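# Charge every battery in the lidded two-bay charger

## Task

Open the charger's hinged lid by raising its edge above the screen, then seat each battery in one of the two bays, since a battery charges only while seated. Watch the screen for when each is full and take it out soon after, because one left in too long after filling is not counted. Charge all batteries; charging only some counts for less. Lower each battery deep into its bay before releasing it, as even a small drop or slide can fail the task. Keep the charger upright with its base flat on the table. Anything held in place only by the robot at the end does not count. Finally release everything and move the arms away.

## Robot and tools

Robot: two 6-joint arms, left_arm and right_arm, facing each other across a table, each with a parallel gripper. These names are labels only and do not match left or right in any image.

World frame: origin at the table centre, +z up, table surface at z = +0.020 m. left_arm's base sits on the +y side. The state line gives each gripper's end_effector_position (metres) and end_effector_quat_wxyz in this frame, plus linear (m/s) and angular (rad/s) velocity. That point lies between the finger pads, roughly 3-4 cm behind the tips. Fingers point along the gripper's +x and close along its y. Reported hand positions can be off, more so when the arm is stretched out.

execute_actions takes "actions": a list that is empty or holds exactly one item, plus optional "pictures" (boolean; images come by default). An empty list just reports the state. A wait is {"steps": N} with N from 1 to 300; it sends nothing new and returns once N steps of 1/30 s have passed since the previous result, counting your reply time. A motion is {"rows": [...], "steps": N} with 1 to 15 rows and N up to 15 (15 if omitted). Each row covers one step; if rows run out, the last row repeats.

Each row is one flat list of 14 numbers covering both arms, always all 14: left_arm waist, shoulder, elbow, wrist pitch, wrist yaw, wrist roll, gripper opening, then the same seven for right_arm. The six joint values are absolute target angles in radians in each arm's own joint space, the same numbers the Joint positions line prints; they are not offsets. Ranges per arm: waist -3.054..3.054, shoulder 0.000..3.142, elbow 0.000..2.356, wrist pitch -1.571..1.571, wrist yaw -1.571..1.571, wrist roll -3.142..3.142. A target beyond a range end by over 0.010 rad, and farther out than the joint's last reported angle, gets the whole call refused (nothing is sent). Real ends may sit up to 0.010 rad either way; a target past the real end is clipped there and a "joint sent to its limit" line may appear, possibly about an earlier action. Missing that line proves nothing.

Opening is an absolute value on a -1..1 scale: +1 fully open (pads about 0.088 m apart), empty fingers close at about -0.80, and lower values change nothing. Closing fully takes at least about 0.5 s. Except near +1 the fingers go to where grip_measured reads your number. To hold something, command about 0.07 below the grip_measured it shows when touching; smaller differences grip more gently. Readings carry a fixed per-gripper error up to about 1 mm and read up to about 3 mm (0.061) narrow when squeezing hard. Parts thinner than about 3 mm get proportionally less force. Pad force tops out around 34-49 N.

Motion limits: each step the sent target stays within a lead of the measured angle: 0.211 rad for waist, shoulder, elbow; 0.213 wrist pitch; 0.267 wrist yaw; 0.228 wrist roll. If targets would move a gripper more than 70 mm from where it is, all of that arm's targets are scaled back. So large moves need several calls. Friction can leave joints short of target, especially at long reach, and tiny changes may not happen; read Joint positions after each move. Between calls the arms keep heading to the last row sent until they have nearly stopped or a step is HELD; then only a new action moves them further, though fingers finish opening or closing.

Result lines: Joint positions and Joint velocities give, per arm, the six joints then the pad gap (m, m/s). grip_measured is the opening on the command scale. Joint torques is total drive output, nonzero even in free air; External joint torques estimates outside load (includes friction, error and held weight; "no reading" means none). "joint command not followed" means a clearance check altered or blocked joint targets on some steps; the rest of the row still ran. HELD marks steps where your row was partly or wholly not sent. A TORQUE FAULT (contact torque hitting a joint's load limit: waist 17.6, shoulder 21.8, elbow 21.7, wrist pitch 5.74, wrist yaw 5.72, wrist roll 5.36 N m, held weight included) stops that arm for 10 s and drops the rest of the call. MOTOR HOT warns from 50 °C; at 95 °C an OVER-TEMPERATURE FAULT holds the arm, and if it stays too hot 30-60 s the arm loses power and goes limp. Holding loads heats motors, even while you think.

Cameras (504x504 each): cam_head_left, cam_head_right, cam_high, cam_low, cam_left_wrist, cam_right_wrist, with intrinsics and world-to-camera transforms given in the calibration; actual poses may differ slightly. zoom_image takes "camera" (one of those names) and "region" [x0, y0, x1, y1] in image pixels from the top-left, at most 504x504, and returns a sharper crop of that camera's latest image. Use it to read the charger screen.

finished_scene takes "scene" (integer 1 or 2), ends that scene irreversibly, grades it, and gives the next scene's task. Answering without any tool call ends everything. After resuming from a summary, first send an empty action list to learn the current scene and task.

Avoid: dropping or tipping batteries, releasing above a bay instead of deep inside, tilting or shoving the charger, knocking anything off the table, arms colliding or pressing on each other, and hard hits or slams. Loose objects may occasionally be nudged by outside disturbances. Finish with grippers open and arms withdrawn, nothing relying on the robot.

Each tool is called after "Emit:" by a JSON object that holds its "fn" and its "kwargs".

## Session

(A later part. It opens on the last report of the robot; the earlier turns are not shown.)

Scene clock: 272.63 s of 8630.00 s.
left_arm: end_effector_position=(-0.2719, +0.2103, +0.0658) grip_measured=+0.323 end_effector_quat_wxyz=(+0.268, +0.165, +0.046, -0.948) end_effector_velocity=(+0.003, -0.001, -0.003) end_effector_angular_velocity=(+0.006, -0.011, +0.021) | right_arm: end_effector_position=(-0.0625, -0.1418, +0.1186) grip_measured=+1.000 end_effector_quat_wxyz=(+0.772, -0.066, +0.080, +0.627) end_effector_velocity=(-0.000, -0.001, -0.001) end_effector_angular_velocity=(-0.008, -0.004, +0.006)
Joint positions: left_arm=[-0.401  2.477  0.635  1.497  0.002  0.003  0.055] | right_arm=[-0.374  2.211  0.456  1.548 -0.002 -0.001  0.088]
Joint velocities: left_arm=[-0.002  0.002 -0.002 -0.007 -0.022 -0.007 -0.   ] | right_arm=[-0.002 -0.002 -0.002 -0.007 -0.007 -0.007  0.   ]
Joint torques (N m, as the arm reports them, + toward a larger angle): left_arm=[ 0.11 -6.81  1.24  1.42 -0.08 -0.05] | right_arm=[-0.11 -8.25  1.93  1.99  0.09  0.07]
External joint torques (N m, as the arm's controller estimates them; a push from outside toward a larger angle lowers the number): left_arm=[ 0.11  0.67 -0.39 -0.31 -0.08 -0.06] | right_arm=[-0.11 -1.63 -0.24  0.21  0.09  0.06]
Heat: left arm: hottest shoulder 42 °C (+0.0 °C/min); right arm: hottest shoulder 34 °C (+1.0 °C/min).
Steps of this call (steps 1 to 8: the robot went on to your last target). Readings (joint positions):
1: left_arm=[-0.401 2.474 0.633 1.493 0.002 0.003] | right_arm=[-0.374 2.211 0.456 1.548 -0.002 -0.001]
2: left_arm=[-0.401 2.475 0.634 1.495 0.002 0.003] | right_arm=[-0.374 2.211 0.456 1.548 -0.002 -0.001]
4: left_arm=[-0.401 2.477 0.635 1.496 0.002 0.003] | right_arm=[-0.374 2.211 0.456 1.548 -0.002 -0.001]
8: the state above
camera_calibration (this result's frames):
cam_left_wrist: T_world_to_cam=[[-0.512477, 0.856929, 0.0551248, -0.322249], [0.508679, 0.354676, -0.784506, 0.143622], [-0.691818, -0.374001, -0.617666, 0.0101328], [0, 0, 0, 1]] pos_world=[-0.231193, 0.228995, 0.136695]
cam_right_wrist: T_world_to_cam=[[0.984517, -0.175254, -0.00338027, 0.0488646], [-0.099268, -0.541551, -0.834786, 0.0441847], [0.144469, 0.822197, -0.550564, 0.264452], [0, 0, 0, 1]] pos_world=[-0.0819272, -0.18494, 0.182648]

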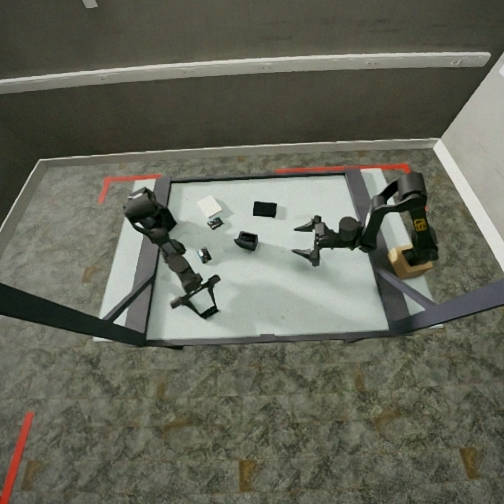

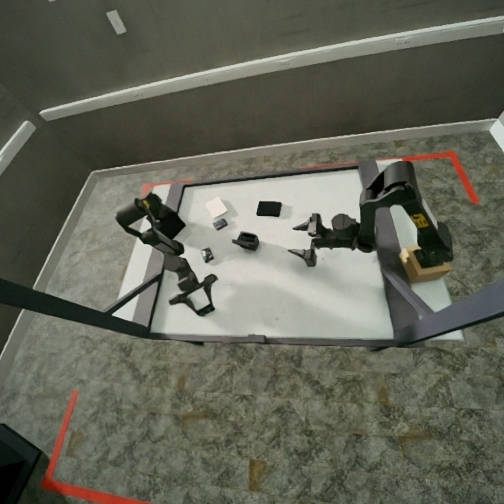

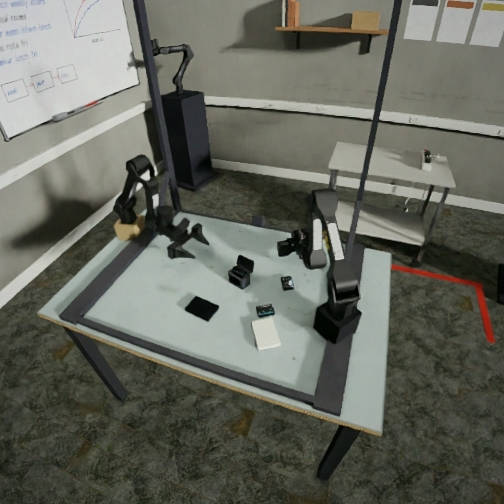

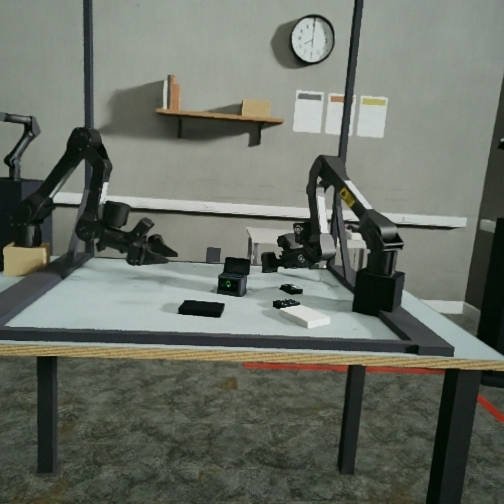

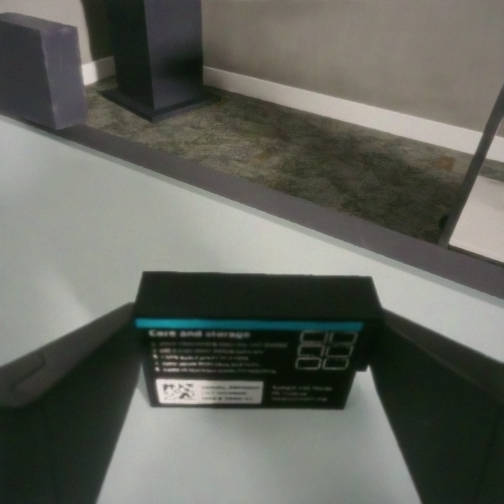

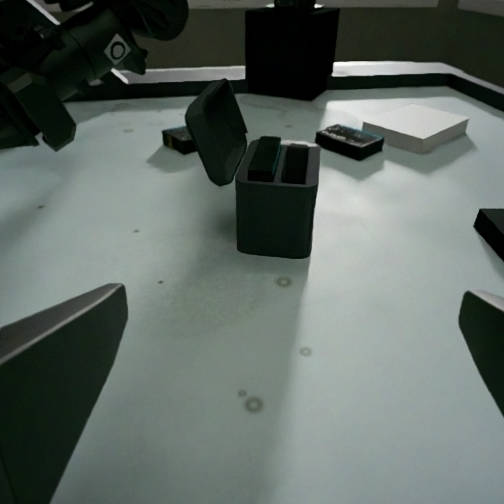

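Touching. Release and regrip.

Emit:
{"fn": "execute_actions", "kwargs": {"actions": [{"rows":[[-0.4,2.49,0.638,1.496,0,0,0.3,-0.375,2.2,0.45,1.55,0,0,1],[-0.4,2.49,0.638,1.496,0,0,0.35,-0.375,2.2,0.45,1.55,0,0,1],[-0.4,2.49,0.638,1.496,0,0,0.42,-0.375,2.2,0.45,1.55,0,0,1],[-0.4,2.49,0.638,1.496,0,0,0.5,-0.375,2.2,0.45,1.55,0,0,1],[-0.4,2.49,0.638,1.496,0,0,0.6,-0.375,2.2,0.45,1.55,0,0,1],[-0.4,2.49,0.638,1.496,0,0,0.6,-0.375,2.2,0.45,1.55,0,0,1],[-0.4,2.45,0.65,1.49,0,0,0.6,-0.375,2.2,0.45,1.55,0,0,1],[-0.4,2.41,0.66,1.48,0,0,0.6,-0.375,2.2,0.45,1.55,0,0,1],[-0.4,2.37,0.68,1.47,0,0,0.6,-0.375,2.2,0.45,1.55,0,0,1],[-0.4,2.33,0.69,1.46,0,0,0.6,-0.375,2.2,0.45,1.55,0,0,1],[-0.4,2.3,0.7,1.45,0,0,0.6,-0.375,2.2,0.45,1.55,0,0,1],[-0.4,2.27,0.75,1.42,0,0,0.6,-0.375,2.2,0.45,1.55,0,0,1],[-0.4,2.24,0.82,1.36,0,0,0.6,-0.375,2.2,0.45,1.55,0,0,1],[-0.4,2.22,0.9,1.28,0,0,0.6,-0.375,2.2,0.45,1.55,0,0,1],[-0.4,2.2,1.0,1.2,0,0,0.6,-0.375,2.2,0.45,1.55,0,0,1]],"steps":15}], "pictures": false}}

Emit:
{"fn": "execute_actions", "kwargs": {"actions": [{"rows":[[-0.4,2.2,1.8,0.4,0,0,0.6,-0.375,2.2,0.45,1.55,0,0,1]],"steps":15}], "pictures": false}}

Emit:
{"fn": "execute_actions", "kwargs": {"actions": [{"rows":[[-0.4,2.2,1.9,-0.3,0,0,0.6,-0.375,2.2,0.45,1.55,0,0,1]],"steps":12}], "pictures": false}}

Emit:
{"fn": "execute_actions", "kwargs": {"actions": [{"rows":[[-0.4,2.3,1.93,-1.19,0,0,0.6,-0.375,2.2,0.45,1.55,0,0,1]],"steps":15}], "pictures": false}}

Emit:
{"fn": "execute_actions", "kwargs": {"actions": [{"steps":12}], "pictures": false}}

Emit:
{"fn": "execute_actions", "kwargs": {"actions": [{"rows":[[-0.4,2.32,1.922,-1.165,0,0,0.6,-0.375,2.2,0.45,1.55,0,0,1],[-0.4,2.335,1.916,-1.145,0,0,0.6,-0.375,2.2,0.45,1.55,0,0,1],[-0.4,2.35,1.91,-1.125,0,0,0.6,-0.375,2.2,0.45,1.55,0,0,1],[-0.4,2.365,1.904,-1.105,0,0,0.6,-0.375,2.2,0.45,1.55,0,0,1],[-0.4,2.38,1.898,-1.085,0,0,0.6,-0.375,2.2,0.45,1.55,0,0,1],[-0.4,2.395,1.891,-1.065,0,0,0.6,-0.375,2.2,0.45,1.55,0,0,1],[-0.4,2.41,1.885,-1.045,0,0,0.6,-0.375,2.2,0.45,1.55,0,0,1]],"steps":15}]}}

Scene clock: 280.97 s of 8630.00 s.
left_arm: end_effector_position=(-0.3218, +0.1795, +0.1510) grip_measured=+0.594 end_effector_quat_wxyz=(+0.272, +0.073, +0.019, -0.959) end_effector_velocity=(-0.323, -0.200, +0.402) end_effector_angular_velocity=(-0.300, +0.524, +0.008) | right_arm: end_effector_position=(-0.0625, -0.1418, +0.1186) grip_measured=+1.000 end_effector_quat_wxyz=(+0.772, -0.066, +0.080, +0.627) end_effector_velocity=(-0.002, +0.000, +0.001) end_effector_angular_velocity=(-0.003, -0.002, +0.021)
Joint positions: left_arm=[-0.401  2.301  0.78   1.37   0.002  0.003  0.068] | right_arm=[-0.374  2.211  0.456  1.548 -0.002 -0.001  0.088]
Joint velocities: left_arm=[-0.002 -0.701  1.36  -1.458 -0.007 -0.022  0.002] | right_arm=[-0.002 -0.007 -0.002 -0.007 -0.022 -0.007  0.   ]
Joint torques (N m, as the arm reports them, + toward a larger angle): left_arm=[  0.15 -10.8    3.02   1.32  -0.06  -0.03] | right_arm=[-0.12 -8.25  1.93  1.99  0.09  0.07]
External joint torques (N m, as the arm's controller estimates them; a push from outside toward a larger angle lowers the number): left_arm=[ 0.15 -2.57 -0.18 -0.37 -0.06 -0.04] | right_arm=[-0.13 -1.61 -0.22  0.2   0.1   0.06]
Heat: left arm: hottest shoulder 41 °C (-3.0 °C/min); right arm: hottest shoulder 34 °C (+1.0 °C/min).
Steps of this call (steps 1 to 15: the robot went on to your last target; steps 16 to 235: nothing new was sent; steps 236 to 250: all 15 steps of this action). Readings (joint positions):
236: left_arm=[-0.401 2.478 0.636 1.498 0.002 0.003] | right_arm=[-0.374 2.211 0.456 1.548 -0.002 -0.001]
237: left_arm=[-0.401 2.478 0.636 1.498 0.002 0.003] | right_arm=[-0.374 2.211 0.456 1.548 -0.002 -0.001]
239: left_arm=[-0.401 2.478 0.636 1.498 0.002 0.003] | right_arm=[-0.374 2.211 0.456 1.548 -0.002 -0.001]
243: left_arm=[-0.401 2.472 0.640 1.489 0.002 0.003] | right_arm=[-0.374 2.211 0.456 1.548 -0.002 -0.001]
250: the state above

Scene clock: 281.47 s of 8630.00 s.
left_arm: end_effector_position=(-0.4496, +0.1004, +0.3306) grip_measured=+0.597 end_effector_quat_wxyz=(+0.272, +0.047, +0.012, -0.961) end_effector_velocity=(-0.123, -0.076, +0.502) end_effector_angular_velocity=(-0.358, +0.591, +0.006) | right_arm: end_effector_position=(-0.0625, -0.1418, +0.1186) grip_measured=+1.000 end_effector_quat_wxyz=(+0.772, -0.066, +0.080, +0.627) end_effector_velocity=(+0.002, -0.000, -0.003) end_effector_angular_velocity=(-0.019, -0.005, -0.008)
Joint positions: left_arm=[-0.401  2.223  1.631  0.496  0.002  0.003  0.068] | right_arm=[-0.374  2.211  0.456  1.548 -0.002 -0.001  0.088]
Joint velocities: left_arm=[-0.002  0.002  1.492 -0.799 -0.007 -0.007 -0.   ] | right_arm=[-0.002 -0.002  0.002 -0.022  0.007 -0.007  0.   ]
Joint torques (N m, as the arm reports them, + toward a larger angle): left_arm=[ -0.04 -14.97   6.72   1.56  -0.07  -0.04] | right_arm=[-0.11 -8.24  1.93  1.99  0.09  0.07]
External joint torques (N m, as the arm's controller estimates them; a push from outside toward a larger angle lowers the number): left_arm=[ 0.05 -3.08 -0.23 -0.33 -0.07 -0.05] | right_arm=[-0.07 -1.67 -0.21  0.24  0.09  0.06]
Heat: left arm: hottest shoulder 41 °C (-3.0 °C/min); right arm: hottest shoulder 34 °C (+1.0 °C/min).
Steps of this call (steps 1 to 15: all 15 steps of this action). Readings (joint positions):
1: left_arm=[-0.401 2.280 0.828 1.320 0.002 0.003] | right_arm=[-0.374 2.211 0.456 1.548 -0.002 -0.001]
2: left_arm=[-0.401 2.264 0.879 1.267 0.002 0.003] | right_arm=[-0.374 2.211 0.456 1.548 -0.002 -0.001]
4: left_arm=[-0.401 2.240 0.990 1.150 0.002 0.003] | right_arm=[-0.374 2.211 0.456 1.548 -0.002 -0.001]
8: left_arm=[-0.401 2.224 1.228 0.905 0.002 0.003] | right_arm=[-0.374 2.211 0.456 1.548 -0.002 -0.001]
15: the state above

Scene clock: 281.87 s of 8630.00 s.
left_arm: end_effector_position=(-0.4351, +0.1094, +0.3296) grip_measured=+0.597 end_effector_quat_wxyz=(+0.264, +0.234, +0.065, -0.934) end_effector_velocity=(+0.112, +0.074, -0.347) end_effector_angular_velocity=(+0.779, -1.278, -0.004) | right_arm: end_effector_position=(-0.0625, -0.1418, +0.1186) grip_measured=+1.000 end_effector_quat_wxyz=(+0.772, -0.066, +0.080, +0.627) end_effector_velocity=(-0.000, -0.001, -0.003) end_effector_angular_velocity=(-0.017, -0.020, -0.000)
Joint positions: left_arm=[-0.401  2.188  1.901 -0.203  0.002  0.003  0.068] | right_arm=[-0.374  2.211  0.456  1.548 -0.002 -0.001  0.088]
Joint velocities: left_arm=[-0.007  0.1   -0.071 -1.326 -0.007  0.007 -0.   ] | right_arm=[ 0.002  0.002 -0.002 -0.007  0.007 -0.022  0.   ]
Joint torques (N m, as the arm reports them, + toward a larger angle): left_arm=[  0.09 -12.1    6.16   1.77  -0.08  -0.02] | right_arm=[-0.11 -8.24  1.94  1.99  0.09  0.07]
External joint torques (N m, as the arm's controller estimates them; a push from outside toward a larger angle lowers the number): left_arm=[ 0.17 -1.45 -0.8  -0.08 -0.08 -0.03] | right_arm=[-0.13 -1.66 -0.19  0.23  0.09  0.06]
Heat: left arm: hottest shoulder 41 °C (-3.0 °C/min); right arm: hottest shoulder 34 °C (+1.0 °C/min).
Steps of this call (steps 1 to 12: all 12 steps of this action). Readings (joint positions):
1: left_arm=[-0.401 2.223 1.685 0.447 0.002 0.003] | right_arm=[-0.374 2.211 0.456 1.548 -0.002 -0.001]
2: left_arm=[-0.401 2.223 1.744 0.381 0.002 0.003] | right_arm=[-0.374 2.211 0.456 1.548 -0.002 -0.001]
4: left_arm=[-0.401 2.217 1.832 0.268 0.002 0.003] | right_arm=[-0.374 2.211 0.456 1.548 -0.002 -0.001]
8: left_arm=[-0.401 2.188 1.895 0.036 0.002 0.003] | right_arm=[-0.374 2.211 0.456 1.548 -0.002 -0.001]
12: the state above

Scene clock: 282.37 s of 8630.00 s.
left_arm: end_effector_position=(-0.3094, +0.1871, +0.1757) grip_measured=+0.597 end_effector_quat_wxyz=(+0.202, +0.642, +0.182, -0.717) end_effector_velocity=(+0.253, +0.157, -0.032) end_effector_angular_velocity=(+0.714, -1.169, -0.009) | right_arm: end_effector_position=(-0.0625, -0.1418, +0.1186) grip_measured=+1.000 end_effector_quat_wxyz=(+0.772, -0.066, +0.080, +0.627) end_effector_velocity=(+0.002, -0.002, -0.004) end_effector_angular_velocity=(-0.023, -0.004, -0.008)
Joint positions: left_arm=[-0.401  2.298  1.925 -1.088  0.002  0.003  0.068] | right_arm=[-0.374  2.211  0.456  1.548 -0.002 -0.001  0.088]
Joint velocities: left_arm=[-0.002 -0.002 -0.002 -1.37  -0.007  0.007 -0.   ] | right_arm=[-0.002 -0.002 -0.002 -0.022  0.007 -0.007  0.   ]
Joint torques (N m, as the arm reports them, + toward a larger angle): left_arm=[  0.09 -11.77   5.39   0.6   -0.09  -0.04] | right_arm=[-0.12 -8.24  1.94  1.99  0.09  0.07]
External joint torques (N m, as the arm's controller estimates them; a push from outside toward a larger angle lowers the number): left_arm=[ 0.09 -1.04 -0.77 -0.31 -0.08 -0.05] | right_arm=[-0.1  -1.65 -0.19  0.23  0.08  0.06]
Heat: left arm: hottest shoulder 41 °C (-3.0 °C/min); right arm: hottest shoulder 34 °C (+1.0 °C/min).
Steps of this call (steps 1 to 15: all 15 steps of this action). Readings (joint positions):
1: left_arm=[-0.401 2.203 1.901 -0.249 0.002 0.003] | right_arm=[-0.374 2.211 0.456 1.548 -0.002 -0.001]
2: left_arm=[-0.401 2.219 1.909 -0.298 0.002 0.003] | right_arm=[-0.374 2.211 0.456 1.548 -0.002 -0.001]
4: left_arm=[-0.401 2.247 1.921 -0.418 0.002 0.003] | right_arm=[-0.374 2.211 0.456 1.548 -0.002 -0.001]
8: left_arm=[-0.401 2.290 1.922 -0.669 0.002 0.003] | right_arm=[-0.374 2.211 0.456 1.548 -0.002 -0.001]
15: the state above

Scene clock: 282.77 s of 8630.00 s.
left_arm: end_effector_position=(-0.2912, +0.1984, +0.1747) grip_measured=+0.597 end_effector_quat_wxyz=(+0.193, +0.677, +0.192, -0.684) end_effector_velocity=(+0.001, +0.000, +0.002) end_effector_angular_velocity=(-0.005, -0.006, +0.005) | right_arm: end_effector_position=(-0.0625, -0.1418, +0.1186) grip_measured=+1.000 end_effector_quat_wxyz=(+0.772, -0.066, +0.080, +0.627) end_effector_velocity=(-0.002, +0.000, +0.001) end_effector_angular_velocity=(-0.001, +0.009, +0.008)
Joint positions: left_arm=[-0.401  2.298  1.926 -1.188  0.002  0.003  0.068] | right_arm=[-0.374  2.211  0.456  1.548 -0.002 -0.001  0.088]
Joint velocities: left_arm=[-0.002 -0.002  0.002 -0.007 -0.007 -0.007 -0.   ] | right_arm=[ 0.002 -0.007 -0.002 -0.007 -0.007  0.007  0.   ]
Joint torques (N m, as the arm reports them, + toward a larger angle): left_arm=[  0.05 -11.85   5.14   0.14  -0.06  -0.06] | right_arm=[-0.11 -8.24  1.93  1.99  0.09  0.07]
External joint torques (N m, as the arm's controller estimates them; a push from outside toward a larger angle lowers the number): left_arm=[ 0.03 -1.33 -0.45 -0.21 -0.05 -0.06] | right_arm=[-0.12 -1.6  -0.22  0.21  0.1   0.06]
Heat: left arm: hottest shoulder 41 °C (-3.0 °C/min); right arm: hottest shoulder 34 °C (+1.0 °C/min).
Steps of this call (steps 1 to 12: the robot went on to your last target). Readings (joint positions):
1: left_arm=[-0.401 2.298 1.925 -1.125 0.002 0.003] | right_arm=[-0.374 2.211 0.456 1.548 -0.002 -0.001]
2: left_arm=[-0.401 2.298 1.925 -1.144 0.002 0.003] | right_arm=[-0.374 2.211 0.456 1.548 -0.002 -0.001]
4: left_arm=[-0.401 2.298 1.925 -1.167 0.002 0.003] | right_arm=[-0.374 2.211 0.456 1.548 -0.002 -0.001]
8: left_arm=[-0.401 2.298 1.926 -1.183 0.002 0.003] | right_arm=[-0.374 2.211 0.456 1.548 -0.002 -0.001]
12: the state above

Scene clock: 283.27 s of 8630.00 s.
left_arm: end_effector_position=(-0.2997, +0.1931, +0.1177) grip_measured=+0.597 end_effector_quat_wxyz=(+0.192, +0.680, +0.193, -0.680) end_effector_velocity=(-0.011, -0.009, +0.003) end_effector_angular_velocity=(-0.056, +0.049, +0.005) | right_arm: end_effector_position=(-0.0625, -0.1418, +0.1186) grip_measured=+1.000 end_effector_quat_wxyz=(+0.772, -0.066, +0.080, +0.627) end_effector_velocity=(+0.002, -0.001, -0.001) end_effector_angular_velocity=(-0.009, -0.007, -0.008)
Joint positions: left_arm=[-0.401  2.406  1.884 -1.049  0.002  0.003  0.068] | right_arm=[-0.374  2.211  0.456  1.548 -0.002 -0.001  0.088]
Joint velocities: left_arm=[-0.002 -0.007 -0.002  0.066 -0.022 -0.007 -0.   ] | right_arm=[-0.002 -0.002 -0.002 -0.007  0.007 -0.007  0.   ]
Joint torques (N m, as the arm reports them, + toward a larger angle): left_arm=[  0.13 -12.01   4.38   0.31  -0.11  -0.05] | right_arm=[-0.12 -8.25  1.93  1.99  0.09  0.07]
External joint torques (N m, as the arm's controller estimates them; a push from outside toward a larger angle lowers the number): left_arm=[ 0.02 -1.06 -1.07  0.   -0.09 -0.05] | right_arm=[-0.11 -1.66 -0.19  0.23  0.09  0.06]
Heat: left arm: hottest shoulder 41 °C (-3.0 °C/min); right arm: hottest shoulder 34 °C (+1.0 °C/min).
Steps of this call (steps 1 to 15: all 15 steps of this action). Readings (joint positions):
1: left_arm=[-0.401 2.298 1.926 -1.186 0.002 0.003] | right_arm=[-0.374 2.211 0.456 1.548 -0.002 -0.001]
2: left_arm=[-0.401 2.299 1.926 -1.178 0.002 0.003] | right_arm=[-0.374 2.211 0.456 1.548 -0.002 -0.001]
4: left_arm=[-0.401 2.311 1.924 -1.144 0.002 0.003] | right_arm=[-0.374 2.211 0.456 1.548 -0.002 -0.001]
8: left_arm=[-0.401 2.361 1.906 -1.075 0.002 0.003] | right_arm=[-0.374 2.211 0.456 1.548 -0.002 -0.001]
15: the state above
camera_calibration (this result's frames):
cam_left_wrist: T_world_to_cam=[[-0.564903, 0.824519, 0.0324592, -0.331415], [0.787924, 0.527313, 0.317989, 0.125152], [0.245072, 0.205208, -0.947539, 0.22432], [0, 0, 0, 1]] pos_world=[-0.340802, 0.161231, 0.183513]
cam_right_wrist: T_world_to_cam=[[0.984517, -0.175254, -0.00338027, 0.0488646], [-0.099268, -0.541551, -0.834786, 0.0441847], [0.144469, 0.822197, -0.550564, 0.264452], [0, 0, 0, 1]] pos_world=[-0.0819272, -0.18494, 0.182648]

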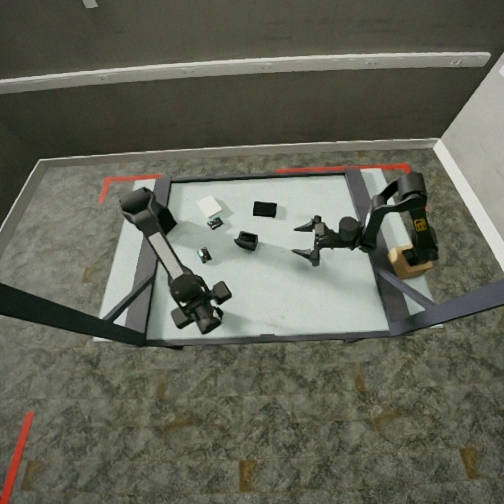

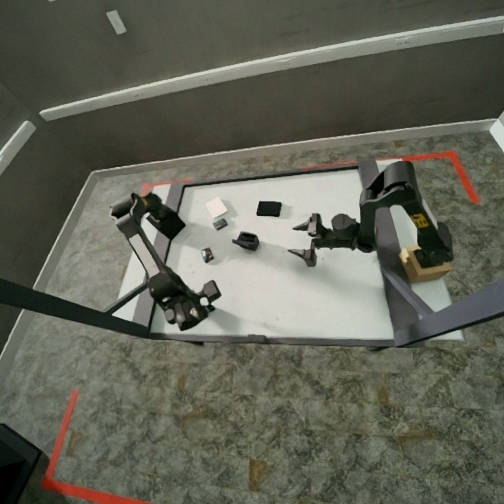

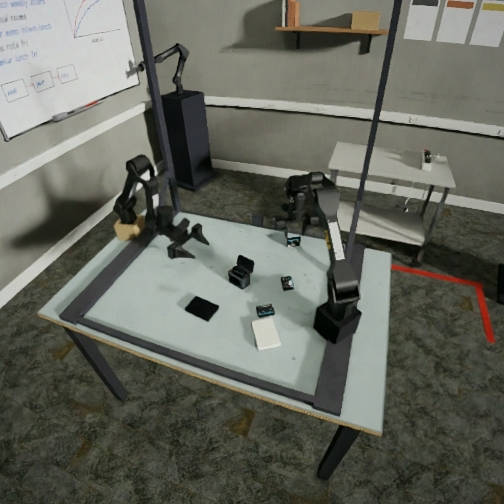

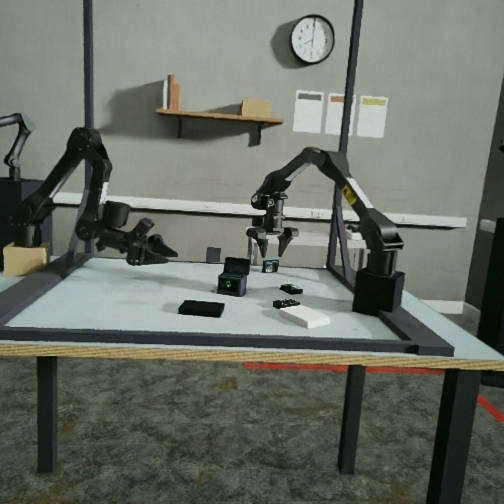

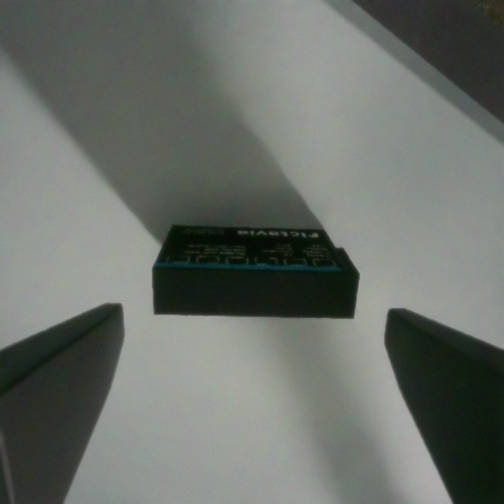

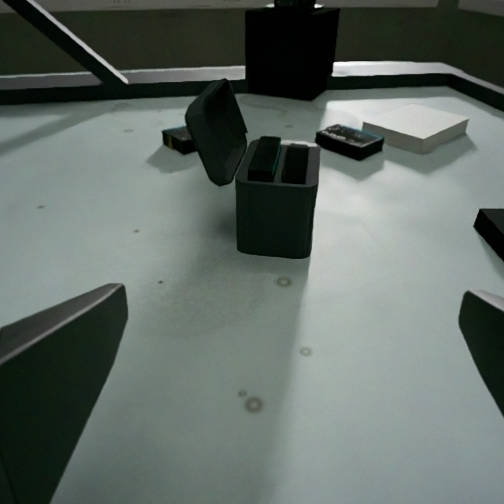

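Emit:
{"fn": "execute_actions", "kwargs": {"actions": [{"rows":[[-0.4,2.42,1.878,-1.035,0,0.01,0.55,-0.375,2.2,0.45,1.55,0,0,1],[-0.4,2.425,1.873,-1.026,0,0.01,0.55,-0.375,2.2,0.45,1.55,0,0,1],[-0.4,2.43,1.868,-1.017,0,0.01,0.55,-0.375,2.2,0.45,1.55,0,0,1],[-0.4,2.435,1.863,-1.008,0,0.01,0.55,-0.375,2.2,0.45,1.55,0,0,1],[-0.4,2.44,1.858,-0.998,0,0.01,0.55,-0.375,2.2,0.45,1.55,0,0,1],[-0.4,2.444,1.853,-0.988,0,0.01,0.55,-0.375,2.2,0.45,1.55,0,0,1]],"steps":15}]}}

Scene clock: 285.97 s of 8630.00 s.
left_arm: end_effector_position=(-0.3012, +0.1922, +0.1000) grip_measured=+0.553 end_effector_quat_wxyz=(+0.191, +0.679, +0.191, -0.683) end_effector_velocity=(-0.008, -0.005, +0.002) end_effector_angular_velocity=(-0.028, +0.031, +0.020) | right_arm: end_effector_position=(-0.0625, -0.1418, +0.1186) grip_measured=+1.000 end_effector_quat_wxyz=(+0.772, -0.066, +0.080, +0.627) end_effector_velocity=(-0.005, -0.002, -0.005) end_effector_angular_velocity=(-0.027, +0.003, +0.025)
Joint positions: left_arm=[-0.401  2.432  1.857 -0.991  0.002  0.007  0.066] | right_arm=[-0.374  2.211  0.456  1.548 -0.002 -0.001  0.088]
Joint velocities: left_arm=[-0.002 -0.002  0.002  0.037 -0.007 -0.022 -0.   ] | right_arm=[ 0.002 -0.002 -0.007 -0.022 -0.022 -0.007  0.   ]
Joint torques (N m, as the arm reports them, + toward a larger angle): left_arm=[  0.04 -11.07   3.79   0.31  -0.1    0.16] | right_arm=[-0.1  -8.24  1.94  1.99  0.09  0.07]
External joint torques (N m, as the arm's controller estimates them; a push from outside toward a larger angle lowers the number): left_arm=[ 0.04 -0.08 -1.6  -0.04 -0.09  0.16] | right_arm=[-0.1  -1.69 -0.15  0.24  0.09  0.06]
Heat: left arm: hottest shoulder 42 °C (-2.0 °C/min); right arm: hottest shoulder 34 °C (+1.0 °C/min).
Steps of this call (steps 1 to 15: the robot went on to your last target; steps 16 to 66: nothing new was sent; steps 67 to 81: all 15 steps of this action). Readings (joint positions):
67: left_arm=[-0.401 2.406 1.885 -1.045 0.002 0.003] | right_arm=[-0.374 2.211 0.456 1.548 -0.002 -0.001]
68: left_arm=[-0.401 2.406 1.884 -1.041 0.002 0.003] | right_arm=[-0.374 2.211 0.456 1.548 -0.002 -0.001]
70: left_arm=[-0.401 2.408 1.880 -1.027 0.002 0.004] | right_arm=[-0.374 2.211 0.456 1.548 -0.002 -0.001]
74: left_arm=[-0.401 2.420 1.866 -0.999 0.002 0.006] | right_arm=[-0.374 2.211 0.456 1.548 -0.002 -0.001]
81: the state above
camera_calibration (this result's frames):
cam_left_wrist: T_world_to_cam=[[-0.561899, 0.826558, 0.0327261, -0.330437], [0.791368, 0.525616, 0.312193, 0.134402], [0.240844, 0.201319, -0.949455, 0.207763], [0, 0, 0, 1]] pos_world=[-0.342072, 0.160655, 0.166117]
cam_right_wrist: T_world_to_cam=[[0.984517, -0.175254, -0.00338027, 0.0488646], [-0.099268, -0.541551, -0.834786, 0.0441847], [0.144469, 0.822197, -0.550564, 0.264452], [0, 0, 0, 1]] pos_world=[-0.0819272, -0.18494, 0.182648]

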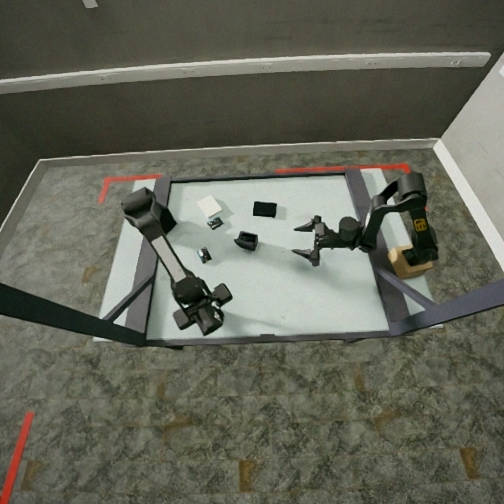

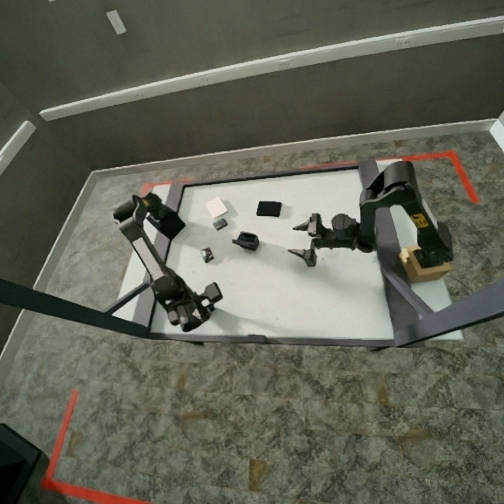

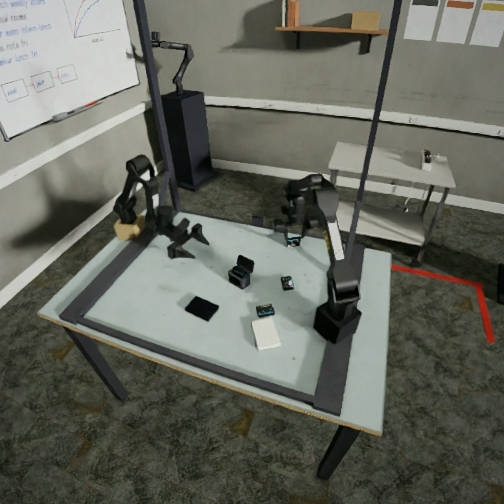

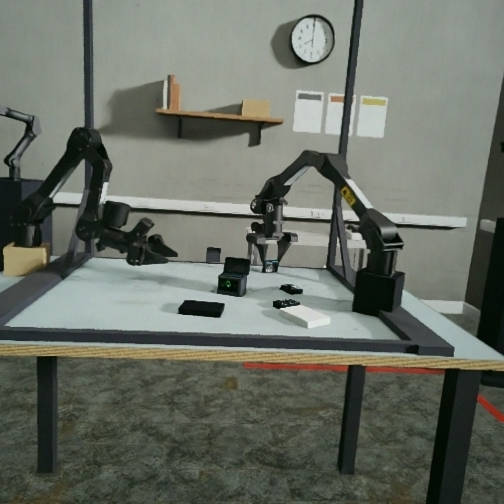

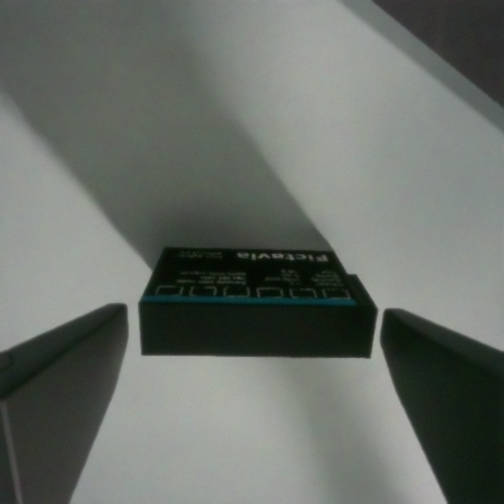

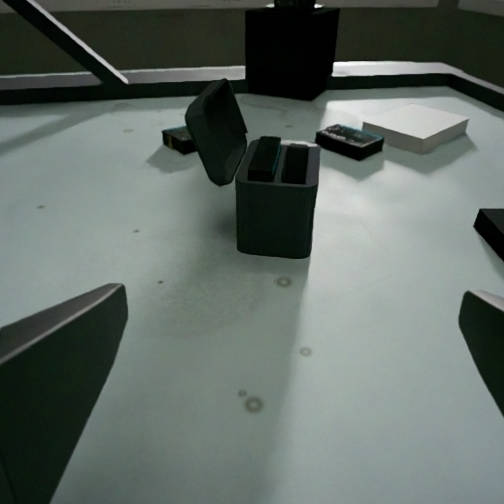

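Emit:
{"fn": "execute_actions", "kwargs": {"actions": [{"rows":[[-0.4,2.444,1.853,-0.988,0,0.01,0.48,-0.375,2.2,0.45,1.55,0,0,1],[-0.4,2.444,1.853,-0.988,0,0.01,0.43,-0.375,2.2,0.45,1.55,0,0,1],[-0.4,2.444,1.853,-0.988,0,0.01,0.38,-0.375,2.2,0.45,1.55,0,0,1],[-0.4,2.444,1.853,-0.988,0,0.01,0.34,-0.375,2.2,0.45,1.55,0,0,1],[-0.4,2.444,1.853,-0.988,0,0.01,0.3,-0.375,2.2,0.45,1.55,0,0,1],[-0.4,2.444,1.853,-0.988,0,0.01,0.245,-0.375,2.2,0.45,1.55,0,0,1],[-0.4,2.444,1.853,-0.988,0,0.01,0.245,-0.375,2.2,0.45,1.55,0,0,1],[-0.4,2.444,1.853,-0.988,0,0.01,0.245,-0.375,2.2,0.45,1.55,0,0,1],[-0.4,2.444,1.853,-0.988,0,0.01,0.245,-0.375,2.2,0.45,1.55,0,0,1],[-0.4,2.41,1.853,-1.0,0,0.01,0.245,-0.375,2.2,0.45,1.55,0,0,1],[-0.4,2.39,1.853,-1.02,0,0.01,0.245,-0.375,2.2,0.45,1.55,0,0,1],[-0.4,2.36,1.85,-1.04,0,0.01,0.245,-0.375,2.2,0.45,1.55,0,0,1],[-0.4,2.33,1.85,-1.07,0,0.01,0.245,-0.375,2.2,0.45,1.55,0,0,1],[-0.4,2.29,1.845,-1.1,0,-0.1,0.245,-0.375,2.2,0.45,1.55,0,0,1],[-0.4,2.25,1.84,-1.14,0,-0.2,0.245,-0.375,2.2,0.45,1.55,0,0,1]],"steps":15}], "pictures": false}}

Emit:
{"fn": "execute_actions", "kwargs": {"actions": [{"rows":[[-0.36,2.21,1.835,-1.17,0,-1.49,0.245,-0.375,2.2,0.45,1.55,0,0,1],[-0.32,2.17,1.83,-1.2,0,-1.49,0.245,-0.375,2.2,0.45,1.55,0,0,1],[-0.28,2.13,1.825,-1.24,0,-1.49,0.245,-0.375,2.2,0.45,1.55,0,0,1],[-0.24,2.09,1.82,-1.27,0,-1.49,0.245,-0.375,2.2,0.45,1.55,0,0,1],[-0.2,2.06,1.815,-1.3,0,-1.49,0.245,-0.375,2.2,0.45,1.55,0,0,1],[-0.16,2.04,1.81,-1.31,0,-1.49,0.245,-0.375,2.2,0.45,1.55,0,0,1],[-0.12,2.04,1.81,-1.31,0,-1.49,0.245,-0.375,2.2,0.45,1.55,0,0,1],[-0.08,2.04,1.81,-1.31,0,-1.49,0.245,-0.375,2.2,0.45,1.55,0,0,1],[-0.04,2.04,1.81,-1.31,0,-1.49,0.245,-0.375,2.2,0.45,1.55,0,0,1],[0,2.04,1.81,-1.31,0,-1.49,0.245,-0.375,2.2,0.45,1.55,0,0,1],[0.04,2.04,1.81,-1.31,0,-1.49,0.245,-0.375,2.2,0.45,1.55,0,0,1],[0.08,2.04,1.81,-1.31,0,-1.49,0.245,-0.375,2.2,0.45,1.55,0,0,1],[0.12,2.04,1.81,-1.31,0,-1.49,0.245,-0.375,2.2,0.45,1.55,0,0,1],[0.16,2.04,1.81,-1.31,0,-1.49,0.245,-0.375,2.2,0.45,1.55,0,0,1],[0.2,2.04,1.81,-1.31,0,-1.49,0.245,-0.375,2.2,0.45,1.55,0,0,1]],"steps":15}], "pictures": false}}

Emit:
{"fn": "execute_actions", "kwargs": {"actions": [{"rows":[[0.24,2.04,1.81,-1.31,0,-1.49,0.245,-0.375,2.2,0.45,1.55,0,0,1],[0.28,2.04,1.81,-1.31,0,-1.49,0.245,-0.375,2.2,0.45,1.55,0,0,1],[0.31,2.04,1.81,-1.31,0,-1.49,0.245,-0.375,2.2,0.45,1.55,0,0,1],[0.34,2.04,1.81,-1.31,0,-1.49,0.245,-0.375,2.2,0.45,1.55,0,0,1],[0.36,2.04,1.81,-1.31,0,-1.49,0.245,-0.375,2.2,0.45,1.55,0,0,1],[0.37,2.04,1.81,-1.31,0,-1.49,0.245,-0.375,2.2,0.45,1.55,0,0,1]],"steps":12}], "pictures": false}}

Emit:
{"fn": "execute_actions", "kwargs": {"actions": [{"rows":[[0.37,2.05,1.79,-1.285,0,-1.49,0.245,-0.375,2.2,0.45,1.55,0,0,1],[0.37,2.06,1.77,-1.26,0,-1.49,0.245,-0.375,2.2,0.45,1.55,0,0,1],[0.37,2.07,1.75,-1.235,0,-1.49,0.245,-0.375,2.2,0.45,1.55,0,0,1],[0.37,2.08,1.73,-1.21,0,-1.49,0.245,-0.375,2.2,0.45,1.55,0,0,1],[0.37,2.09,1.71,-1.18,0,-1.49,0.245,-0.375,2.2,0.45,1.55,0,0,1],[0.37,2.1,1.69,-1.155,0,-1.49,0.245,-0.375,2.2,0.45,1.55,0,0,1],[0.37,2.108,1.67,-1.13,0,-1.49,0.245,-0.375,2.2,0.45,1.55,0,0,1],[0.37,2.116,1.65,-1.105,0,-1.49,0.245,-0.375,2.2,0.45,1.55,0,0,1],[0.37,2.124,1.63,-1.08,0,-1.49,0.245,-0.375,2.2,0.45,1.55,0,0,1],[0.37,2.131,1.61,-1.052,0,-1.49,0.245,-0.375,2.2,0.45,1.55,0,0,1]],"steps":15}], "pictures": false}}

Emit:
{"fn": "execute_actions", "kwargs": {"actions": [{"steps":6}]}}

Emit:
{"fn": "zoom_image", "kwargs": {"camera": "cam_right_wrist", "region": [215, 60, 355, 200]}}

Scene clock: 299.50 s of 8630.00 s.
left_arm: end_effector_position=(-0.2887, +0.1999, +0.1208) grip_measured=+0.312 end_effector_quat_wxyz=(+0.210, +0.685, +0.217, -0.663) end_effector_velocity=(+0.118, +0.073, +0.284) end_effector_angular_velocity=(+0.061, -0.216, +1.703) | right_arm: end_effector_position=(-0.0625, -0.1418, +0.1186) grip_measured=+1.000 end_effector_quat_wxyz=(+0.772, -0.066, +0.080, +0.627) end_effector_velocity=(-0.000, -0.002, -0.000) end_effector_angular_velocity=(-0.009, -0.007, -0.003)
Joint positions: left_arm=[-0.401  2.377  1.845 -1.07   0.002 -0.059  0.054] | right_arm=[-0.374  2.211  0.456  1.548 -0.002 -0.001  0.088]
Joint velocities: left_arm=[-0.002 -0.74  -0.154 -0.799 -0.007 -1.707 -0.   ] | right_arm=[ 0.002 -0.007 -0.007 -0.007  0.007 -0.007  0.   ]
Joint torques (N m, as the arm reports them, + toward a larger angle): left_arm=[  0.06 -19.29   4.99   0.04  -0.1   -0.06] | right_arm=[-0.11 -8.24  1.93  1.99  0.09  0.07]
External joint torques (N m, as the arm's controller estimates them; a push from outside toward a larger angle lowers the number): left_arm=[-0.04 -5.73 -1.56 -0.2  -0.07 -0.1 ] | right_arm=[-0.15 -1.6  -0.19  0.21  0.1   0.06]
Heat: left arm: hottest shoulder 44 °C (+1.0 °C/min); right arm: hottest shoulder 34 °C (+0.0 °C/min).
Steps of this call (steps 1 to 15: the robot went on to your last target; steps 16 to 391: nothing new was sent; steps 392 to 406: all 15 steps of this action). Readings (joint positions):
392: left_arm=[-0.401 2.432 1.857 -0.990 0.002 0.007] | right_arm=[-0.374 2.211 0.456 1.548 -0.002 -0.001]
393: left_arm=[-0.401 2.432 1.857 -0.990 0.002 0.007] | right_arm=[-0.374 2.211 0.456 1.548 -0.002 -0.001]
395: left_arm=[-0.401 2.432 1.857 -0.990 0.002 0.007] | right_arm=[-0.374 2.211 0.456 1.548 -0.002 -0.001]
399: left_arm=[-0.401 2.432 1.857 -0.989 0.002 0.007] | right_arm=[-0.374 2.211 0.456 1.548 -0.002 -0.001]
406: the state above

Scene clock: 300.00 s of 8630.00 s.
left_arm: end_effector_position=(-0.1119, +0.0848, +0.2453) grip_measured=+0.312 end_effector_quat_wxyz=(+0.580, +0.392, +0.579, -0.417) end_effector_velocity=(+0.504, -0.258, -0.022) end_effector_angular_velocity=(+0.140, -0.030, +3.321) | right_arm: end_effector_position=(-0.0625, -0.1418, +0.1186) grip_measured=+1.000 end_effector_quat_wxyz=(+0.772, -0.066, +0.080, +0.627) end_effector_velocity=(-0.000, -0.001, -0.001) end_effector_angular_velocity=(-0.008, -0.004, +0.006)
Joint positions: left_arm=[ 0.092  2.057  1.822 -1.301  0.001 -0.877  0.054] | right_arm=[-0.374  2.211  0.456  1.548 -0.002 -0.001  0.088]
Joint velocities: left_arm=[ 1.394  0.002 -0.081 -0.051 -0.022 -1.927  0.   ] | right_arm=[-0.002 -0.002 -0.002 -0.007 -0.007 -0.007  0.   ]
Joint torques (N m, as the arm reports them, + toward a larger angle): left_arm=[ -0.49 -12.24   3.81  -0.01  -0.09  -0.04] | right_arm=[-0.11 -8.24  1.94  1.99  0.09  0.07]
External joint torques (N m, as the arm's controller estimates them; a push from outside toward a larger angle lowers the number): left_arm=[ 0.26 -2.9  -1.78 -0.24 -0.12 -0.04] | right_arm=[-0.09 -1.64 -0.2   0.21  0.09  0.06]
Heat: left arm: hottest shoulder 44 °C (+1.0 °C/min); right arm: hottest shoulder 34 °C (+0.0 °C/min).
Steps of this call (steps 1 to 15: all 15 steps of this action). Readings (joint positions):
1: left_arm=[-0.400 2.350 1.839 -1.099 0.002 -0.120] | right_arm=[-0.374 2.211 0.456 1.548 -0.002 -0.001]
2: left_arm=[-0.393 2.318 1.836 -1.127 0.003 -0.178] | right_arm=[-0.374 2.211 0.456 1.548 -0.002 -0.001]
4: left_arm=[-0.362 2.247 1.834 -1.171 0.004 -0.275] | right_arm=[-0.374 2.211 0.456 1.548 -0.002 -0.001]
8: left_arm=[-0.236 2.119 1.832 -1.254 0.004 -0.458] | right_arm=[-0.374 2.211 0.456 1.548 -0.002 -0.001]
15: the state above

Scene clock: 300.40 s of 8630.00 s.
left_arm: end_effector_position=(-0.0050, +0.0453, +0.2434) grip_measured=+0.312 end_effector_quat_wxyz=(-0.697, -0.116, -0.696, +0.129) end_effector_velocity=(-0.021, +0.004, +0.000) end_effector_angular_velocity=(-0.005, +0.014, +0.220) | right_arm: end_effector_position=(-0.0625, -0.1418, +0.1186) grip_measured=+1.000 end_effector_quat_wxyz=(+0.772, -0.066, +0.080, +0.627) end_effector_velocity=(-0.004, +0.002, +0.003) end_effector_angular_velocity=(+0.011, -0.005, +0.025)
Joint positions: left_arm=[ 0.375  2.057  1.814 -1.309 -0.003 -1.463  0.054] | right_arm=[-0.374  2.211  0.456  1.548 -0.002 -0.001  0.088]
Joint velocities: left_arm=[-0.051 -0.002 -0.002  0.007  0.007 -0.271 -0.   ] | right_arm=[ 0.002 -0.002  0.002  0.007 -0.022 -0.007  0.   ]
Joint torques (N m, as the arm reports them, + toward a larger angle): left_arm=[ -0.47 -12.21   4.13   0.1    0.06  -0.08] | right_arm=[-0.1  -8.24  1.93  1.99  0.09  0.07]
External joint torques (N m, as the arm's controller estimates them; a push from outside toward a larger angle lowers the number): left_arm=[-0.39 -3.11 -1.51 -0.23  0.11 -0.08] | right_arm=[-0.14 -1.6  -0.25  0.2   0.1   0.06]
Heat: left arm: hottest shoulder 44 °C (+1.0 °C/min); right arm: hottest shoulder 34 °C (+0.0 °C/min).
Steps of this call (steps 1 to 12: all 12 steps of this action). Readings (joint positions):
1: left_arm=[0.138 2.057 1.819 -1.303 0.000 -0.941] | right_arm=[-0.374 2.211 0.456 1.548 -0.002 -0.001]
2: left_arm=[0.181 2.057 1.816 -1.305 0.000 -1.006] | right_arm=[-0.374 2.211 0.456 1.548 -0.002 -0.001]
4: left_arm=[0.260 2.057 1.815 -1.307 -0.000 -1.136] | right_arm=[-0.374 2.211 0.456 1.548 -0.002 -0.001]
8: left_arm=[0.364 2.057 1.815 -1.308 -0.004 -1.381] | right_arm=[-0.374 2.211 0.456 1.548 -0.002 -0.001]
12: the state above

Scene clock: 300.90 s of 8630.00 s.
left_arm: end_effector_position=(-0.0070, +0.0447, +0.1668) grip_measured=+0.312 end_effector_quat_wxyz=(-0.699, -0.119, -0.697, +0.113) end_effector_velocity=(+0.001, +0.002, -0.033) end_effector_angular_velocity=(+0.005, -0.009, +0.005) | right_arm: end_effector_position=(-0.0625, -0.1418, +0.1186) grip_measured=+1.000 end_effector_quat_wxyz=(+0.772, -0.066, +0.080, +0.627) end_effector_velocity=(-0.002, -0.000, -0.001) end_effector_angular_velocity=(-0.008, -0.001, +0.021)
Joint positions: left_arm=[ 0.371  2.128  1.615 -1.065 -0.002 -1.487  0.054] | right_arm=[-0.374  2.211  0.456  1.548 -0.002 -0.001  0.088]
Joint velocities: left_arm=[-0.002  0.032 -0.085  0.11  -0.007 -0.007 -0.   ] | right_arm=[-0.002 -0.002 -0.002 -0.007 -0.022 -0.007  0.   ]
Joint torques (N m, as the arm reports them, + toward a larger angle): left_arm=[  0.02 -10.53   4.52   0.34   0.01  -0.06] | right_arm=[-0.12 -8.25  1.93  1.99  0.08  0.07]
External joint torques (N m, as the arm's controller estimates them; a push from outside toward a larger angle lowers the number): left_arm=[ 0.03  0.07 -1.66 -0.02  0.08 -0.06] | right_arm=[-0.12 -1.61 -0.22  0.2   0.09  0.06]
Heat: left arm: hottest shoulder 44 °C (+1.0 °C/min); right arm: hottest shoulder 34 °C (+0.0 °C/min).
Steps of this call (steps 1 to 15: all 15 steps of this action). Readings (joint positions):
1: left_arm=[0.374 2.057 1.812 -1.306 -0.003 -1.471] | right_arm=[-0.374 2.211 0.456 1.548 -0.002 -0.001]
2: left_arm=[0.372 2.057 1.804 -1.296 -0.003 -1.476] | right_arm=[-0.374 2.211 0.456 1.548 -0.002 -0.001]
4: left_arm=[0.371 2.057 1.779 -1.258 -0.003 -1.481] | right_arm=[-0.374 2.211 0.456 1.548 -0.002 -0.001]
8: left_arm=[0.371 2.077 1.706 -1.166 -0.003 -1.485] | right_arm=[-0.374 2.211 0.456 1.548 -0.002 -0.001]
15: the state above

Scene clock: 301.10 s of 8630.00 s.
left_arm: end_effector_position=(-0.0075, +0.0429, +0.1662) grip_measured=+0.312 end_effector_quat_wxyz=(-0.698, -0.115, -0.697, +0.117) end_effector_velocity=(+0.000, +0.001, -0.000) end_effector_angular_velocity=(+0.005, -0.009, +0.005) | right_arm: end_effector_position=(-0.0625, -0.1418, +0.1186) grip_measured=+1.000 end_effector_quat_wxyz=(+0.772, -0.066, +0.080, +0.627) end_effector_velocity=(-0.005, -0.002, -0.005) end_effector_angular_velocity=(-0.027, +0.003, +0.025)
Joint positions: left_arm=[ 0.371  2.128  1.613 -1.054 -0.002 -1.487  0.054] | right_arm=[-0.374  2.211  0.456  1.548 -0.002 -0.001  0.088]
Joint velocities: left_arm=[-0.002  0.002  0.002 -0.007 -0.007 -0.007 -0.   ] | right_arm=[ 0.002 -0.002 -0.007 -0.022 -0.022 -0.007  0.   ]
Joint torques (N m, as the arm reports them, + toward a larger angle): left_arm=[ -0.07 -10.31   3.95   0.18   0.01  -0.08] | right_arm=[-0.11 -8.24  1.94  1.99  0.09  0.07]
External joint torques (N m, as the arm's controller estimates them; a push from outside toward a larger angle lowers the number): left_arm=[-0.01 -1.08 -1.39 -0.11  0.07 -0.09] | right_arm=[-0.15 -1.66 -0.19  0.23  0.1   0.06]
Heat: left arm: hottest shoulder 44 °C (+1.0 °C/min); right arm: hottest shoulder 34 °C (+0.0 °C/min).
Steps of this call (steps 1 to 6: the robot went on to your last target). Readings (joint positions):
1: left_arm=[0.371 2.128 1.613 -1.062 -0.002 -1.487] | right_arm=[-0.374 2.211 0.456 1.548 -0.002 -0.001]
2: left_arm=[0.371 2.128 1.613 -1.059 -0.002 -1.487] | right_arm=[-0.374 2.211 0.456 1.548 -0.002 -0.001]
4: left_arm=[0.371 2.128 1.613 -1.054 -0.002 -1.487] | right_arm=[-0.374 2.211 0.456 1.548 -0.002 -0.001]
6: the state above
camera_calibration (this result's frames):
cam_left_wrist: T_world_to_cam=[[-0.275846, -0.960659, 0.0322843, 0.0346599], [-0.909301, 0.271692, 0.315206, -0.0426048], [-0.311577, 0.0575924, -0.948474, 0.231823], [0, 0, 0, 1]] pos_world=[0.043051, 0.0315205, 0.232188]
cam_right_wrist: T_world_to_cam=[[0.984517, -0.175254, -0.00338027, 0.0488646], [-0.099268, -0.541551, -0.834786, 0.0441847], [0.144469, 0.822197, -0.550564, 0.264452], [0, 0, 0, 1]] pos_world=[-0.0819272, -0.18494, 0.182648]

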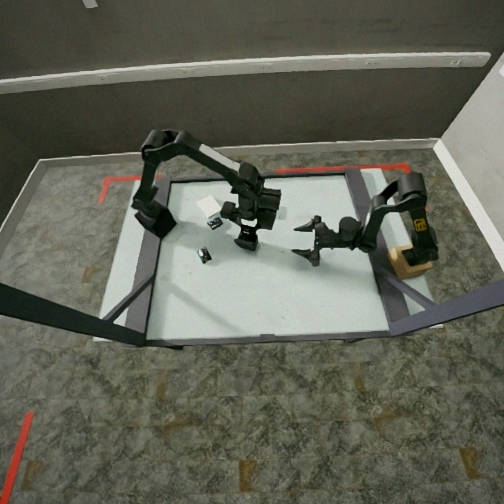

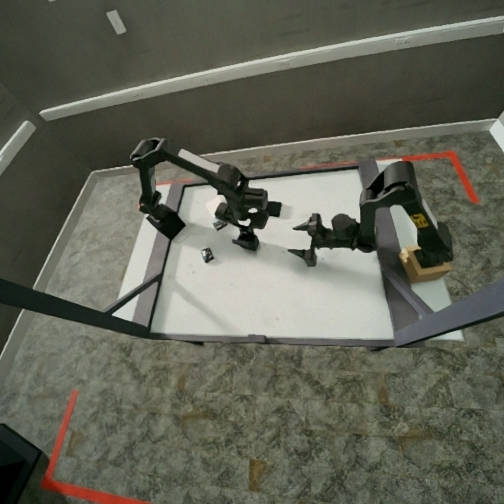

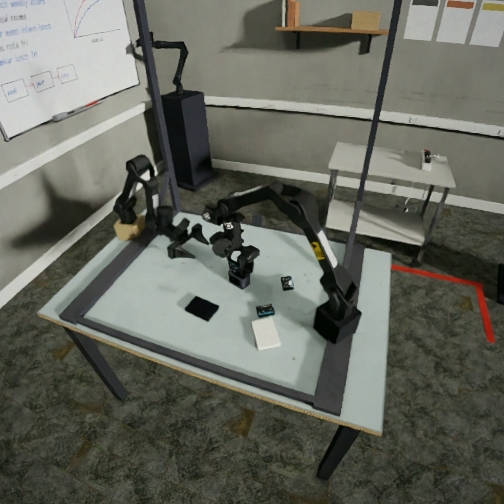

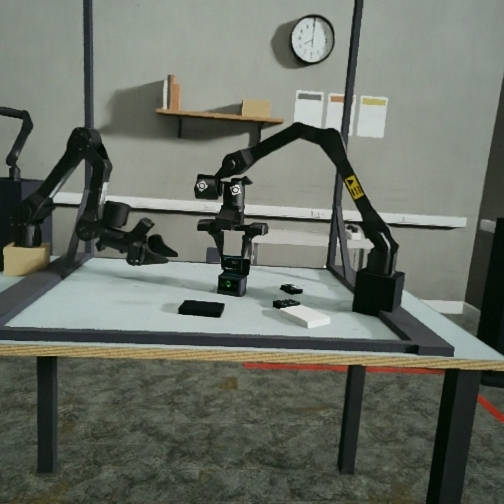

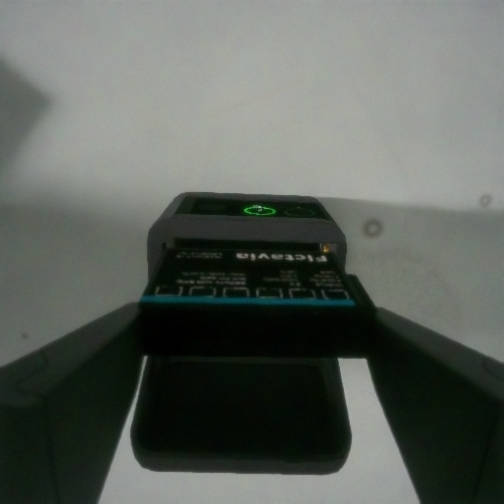

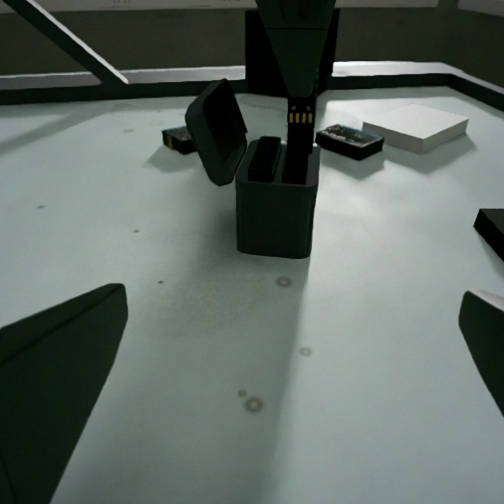

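Region (215, 60, 355, 200) of cam_right_wrist's 504x504 image, scaled by 3.600, with more detail than that image has.

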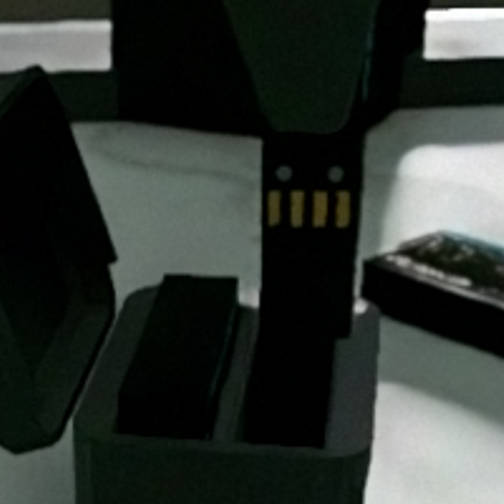

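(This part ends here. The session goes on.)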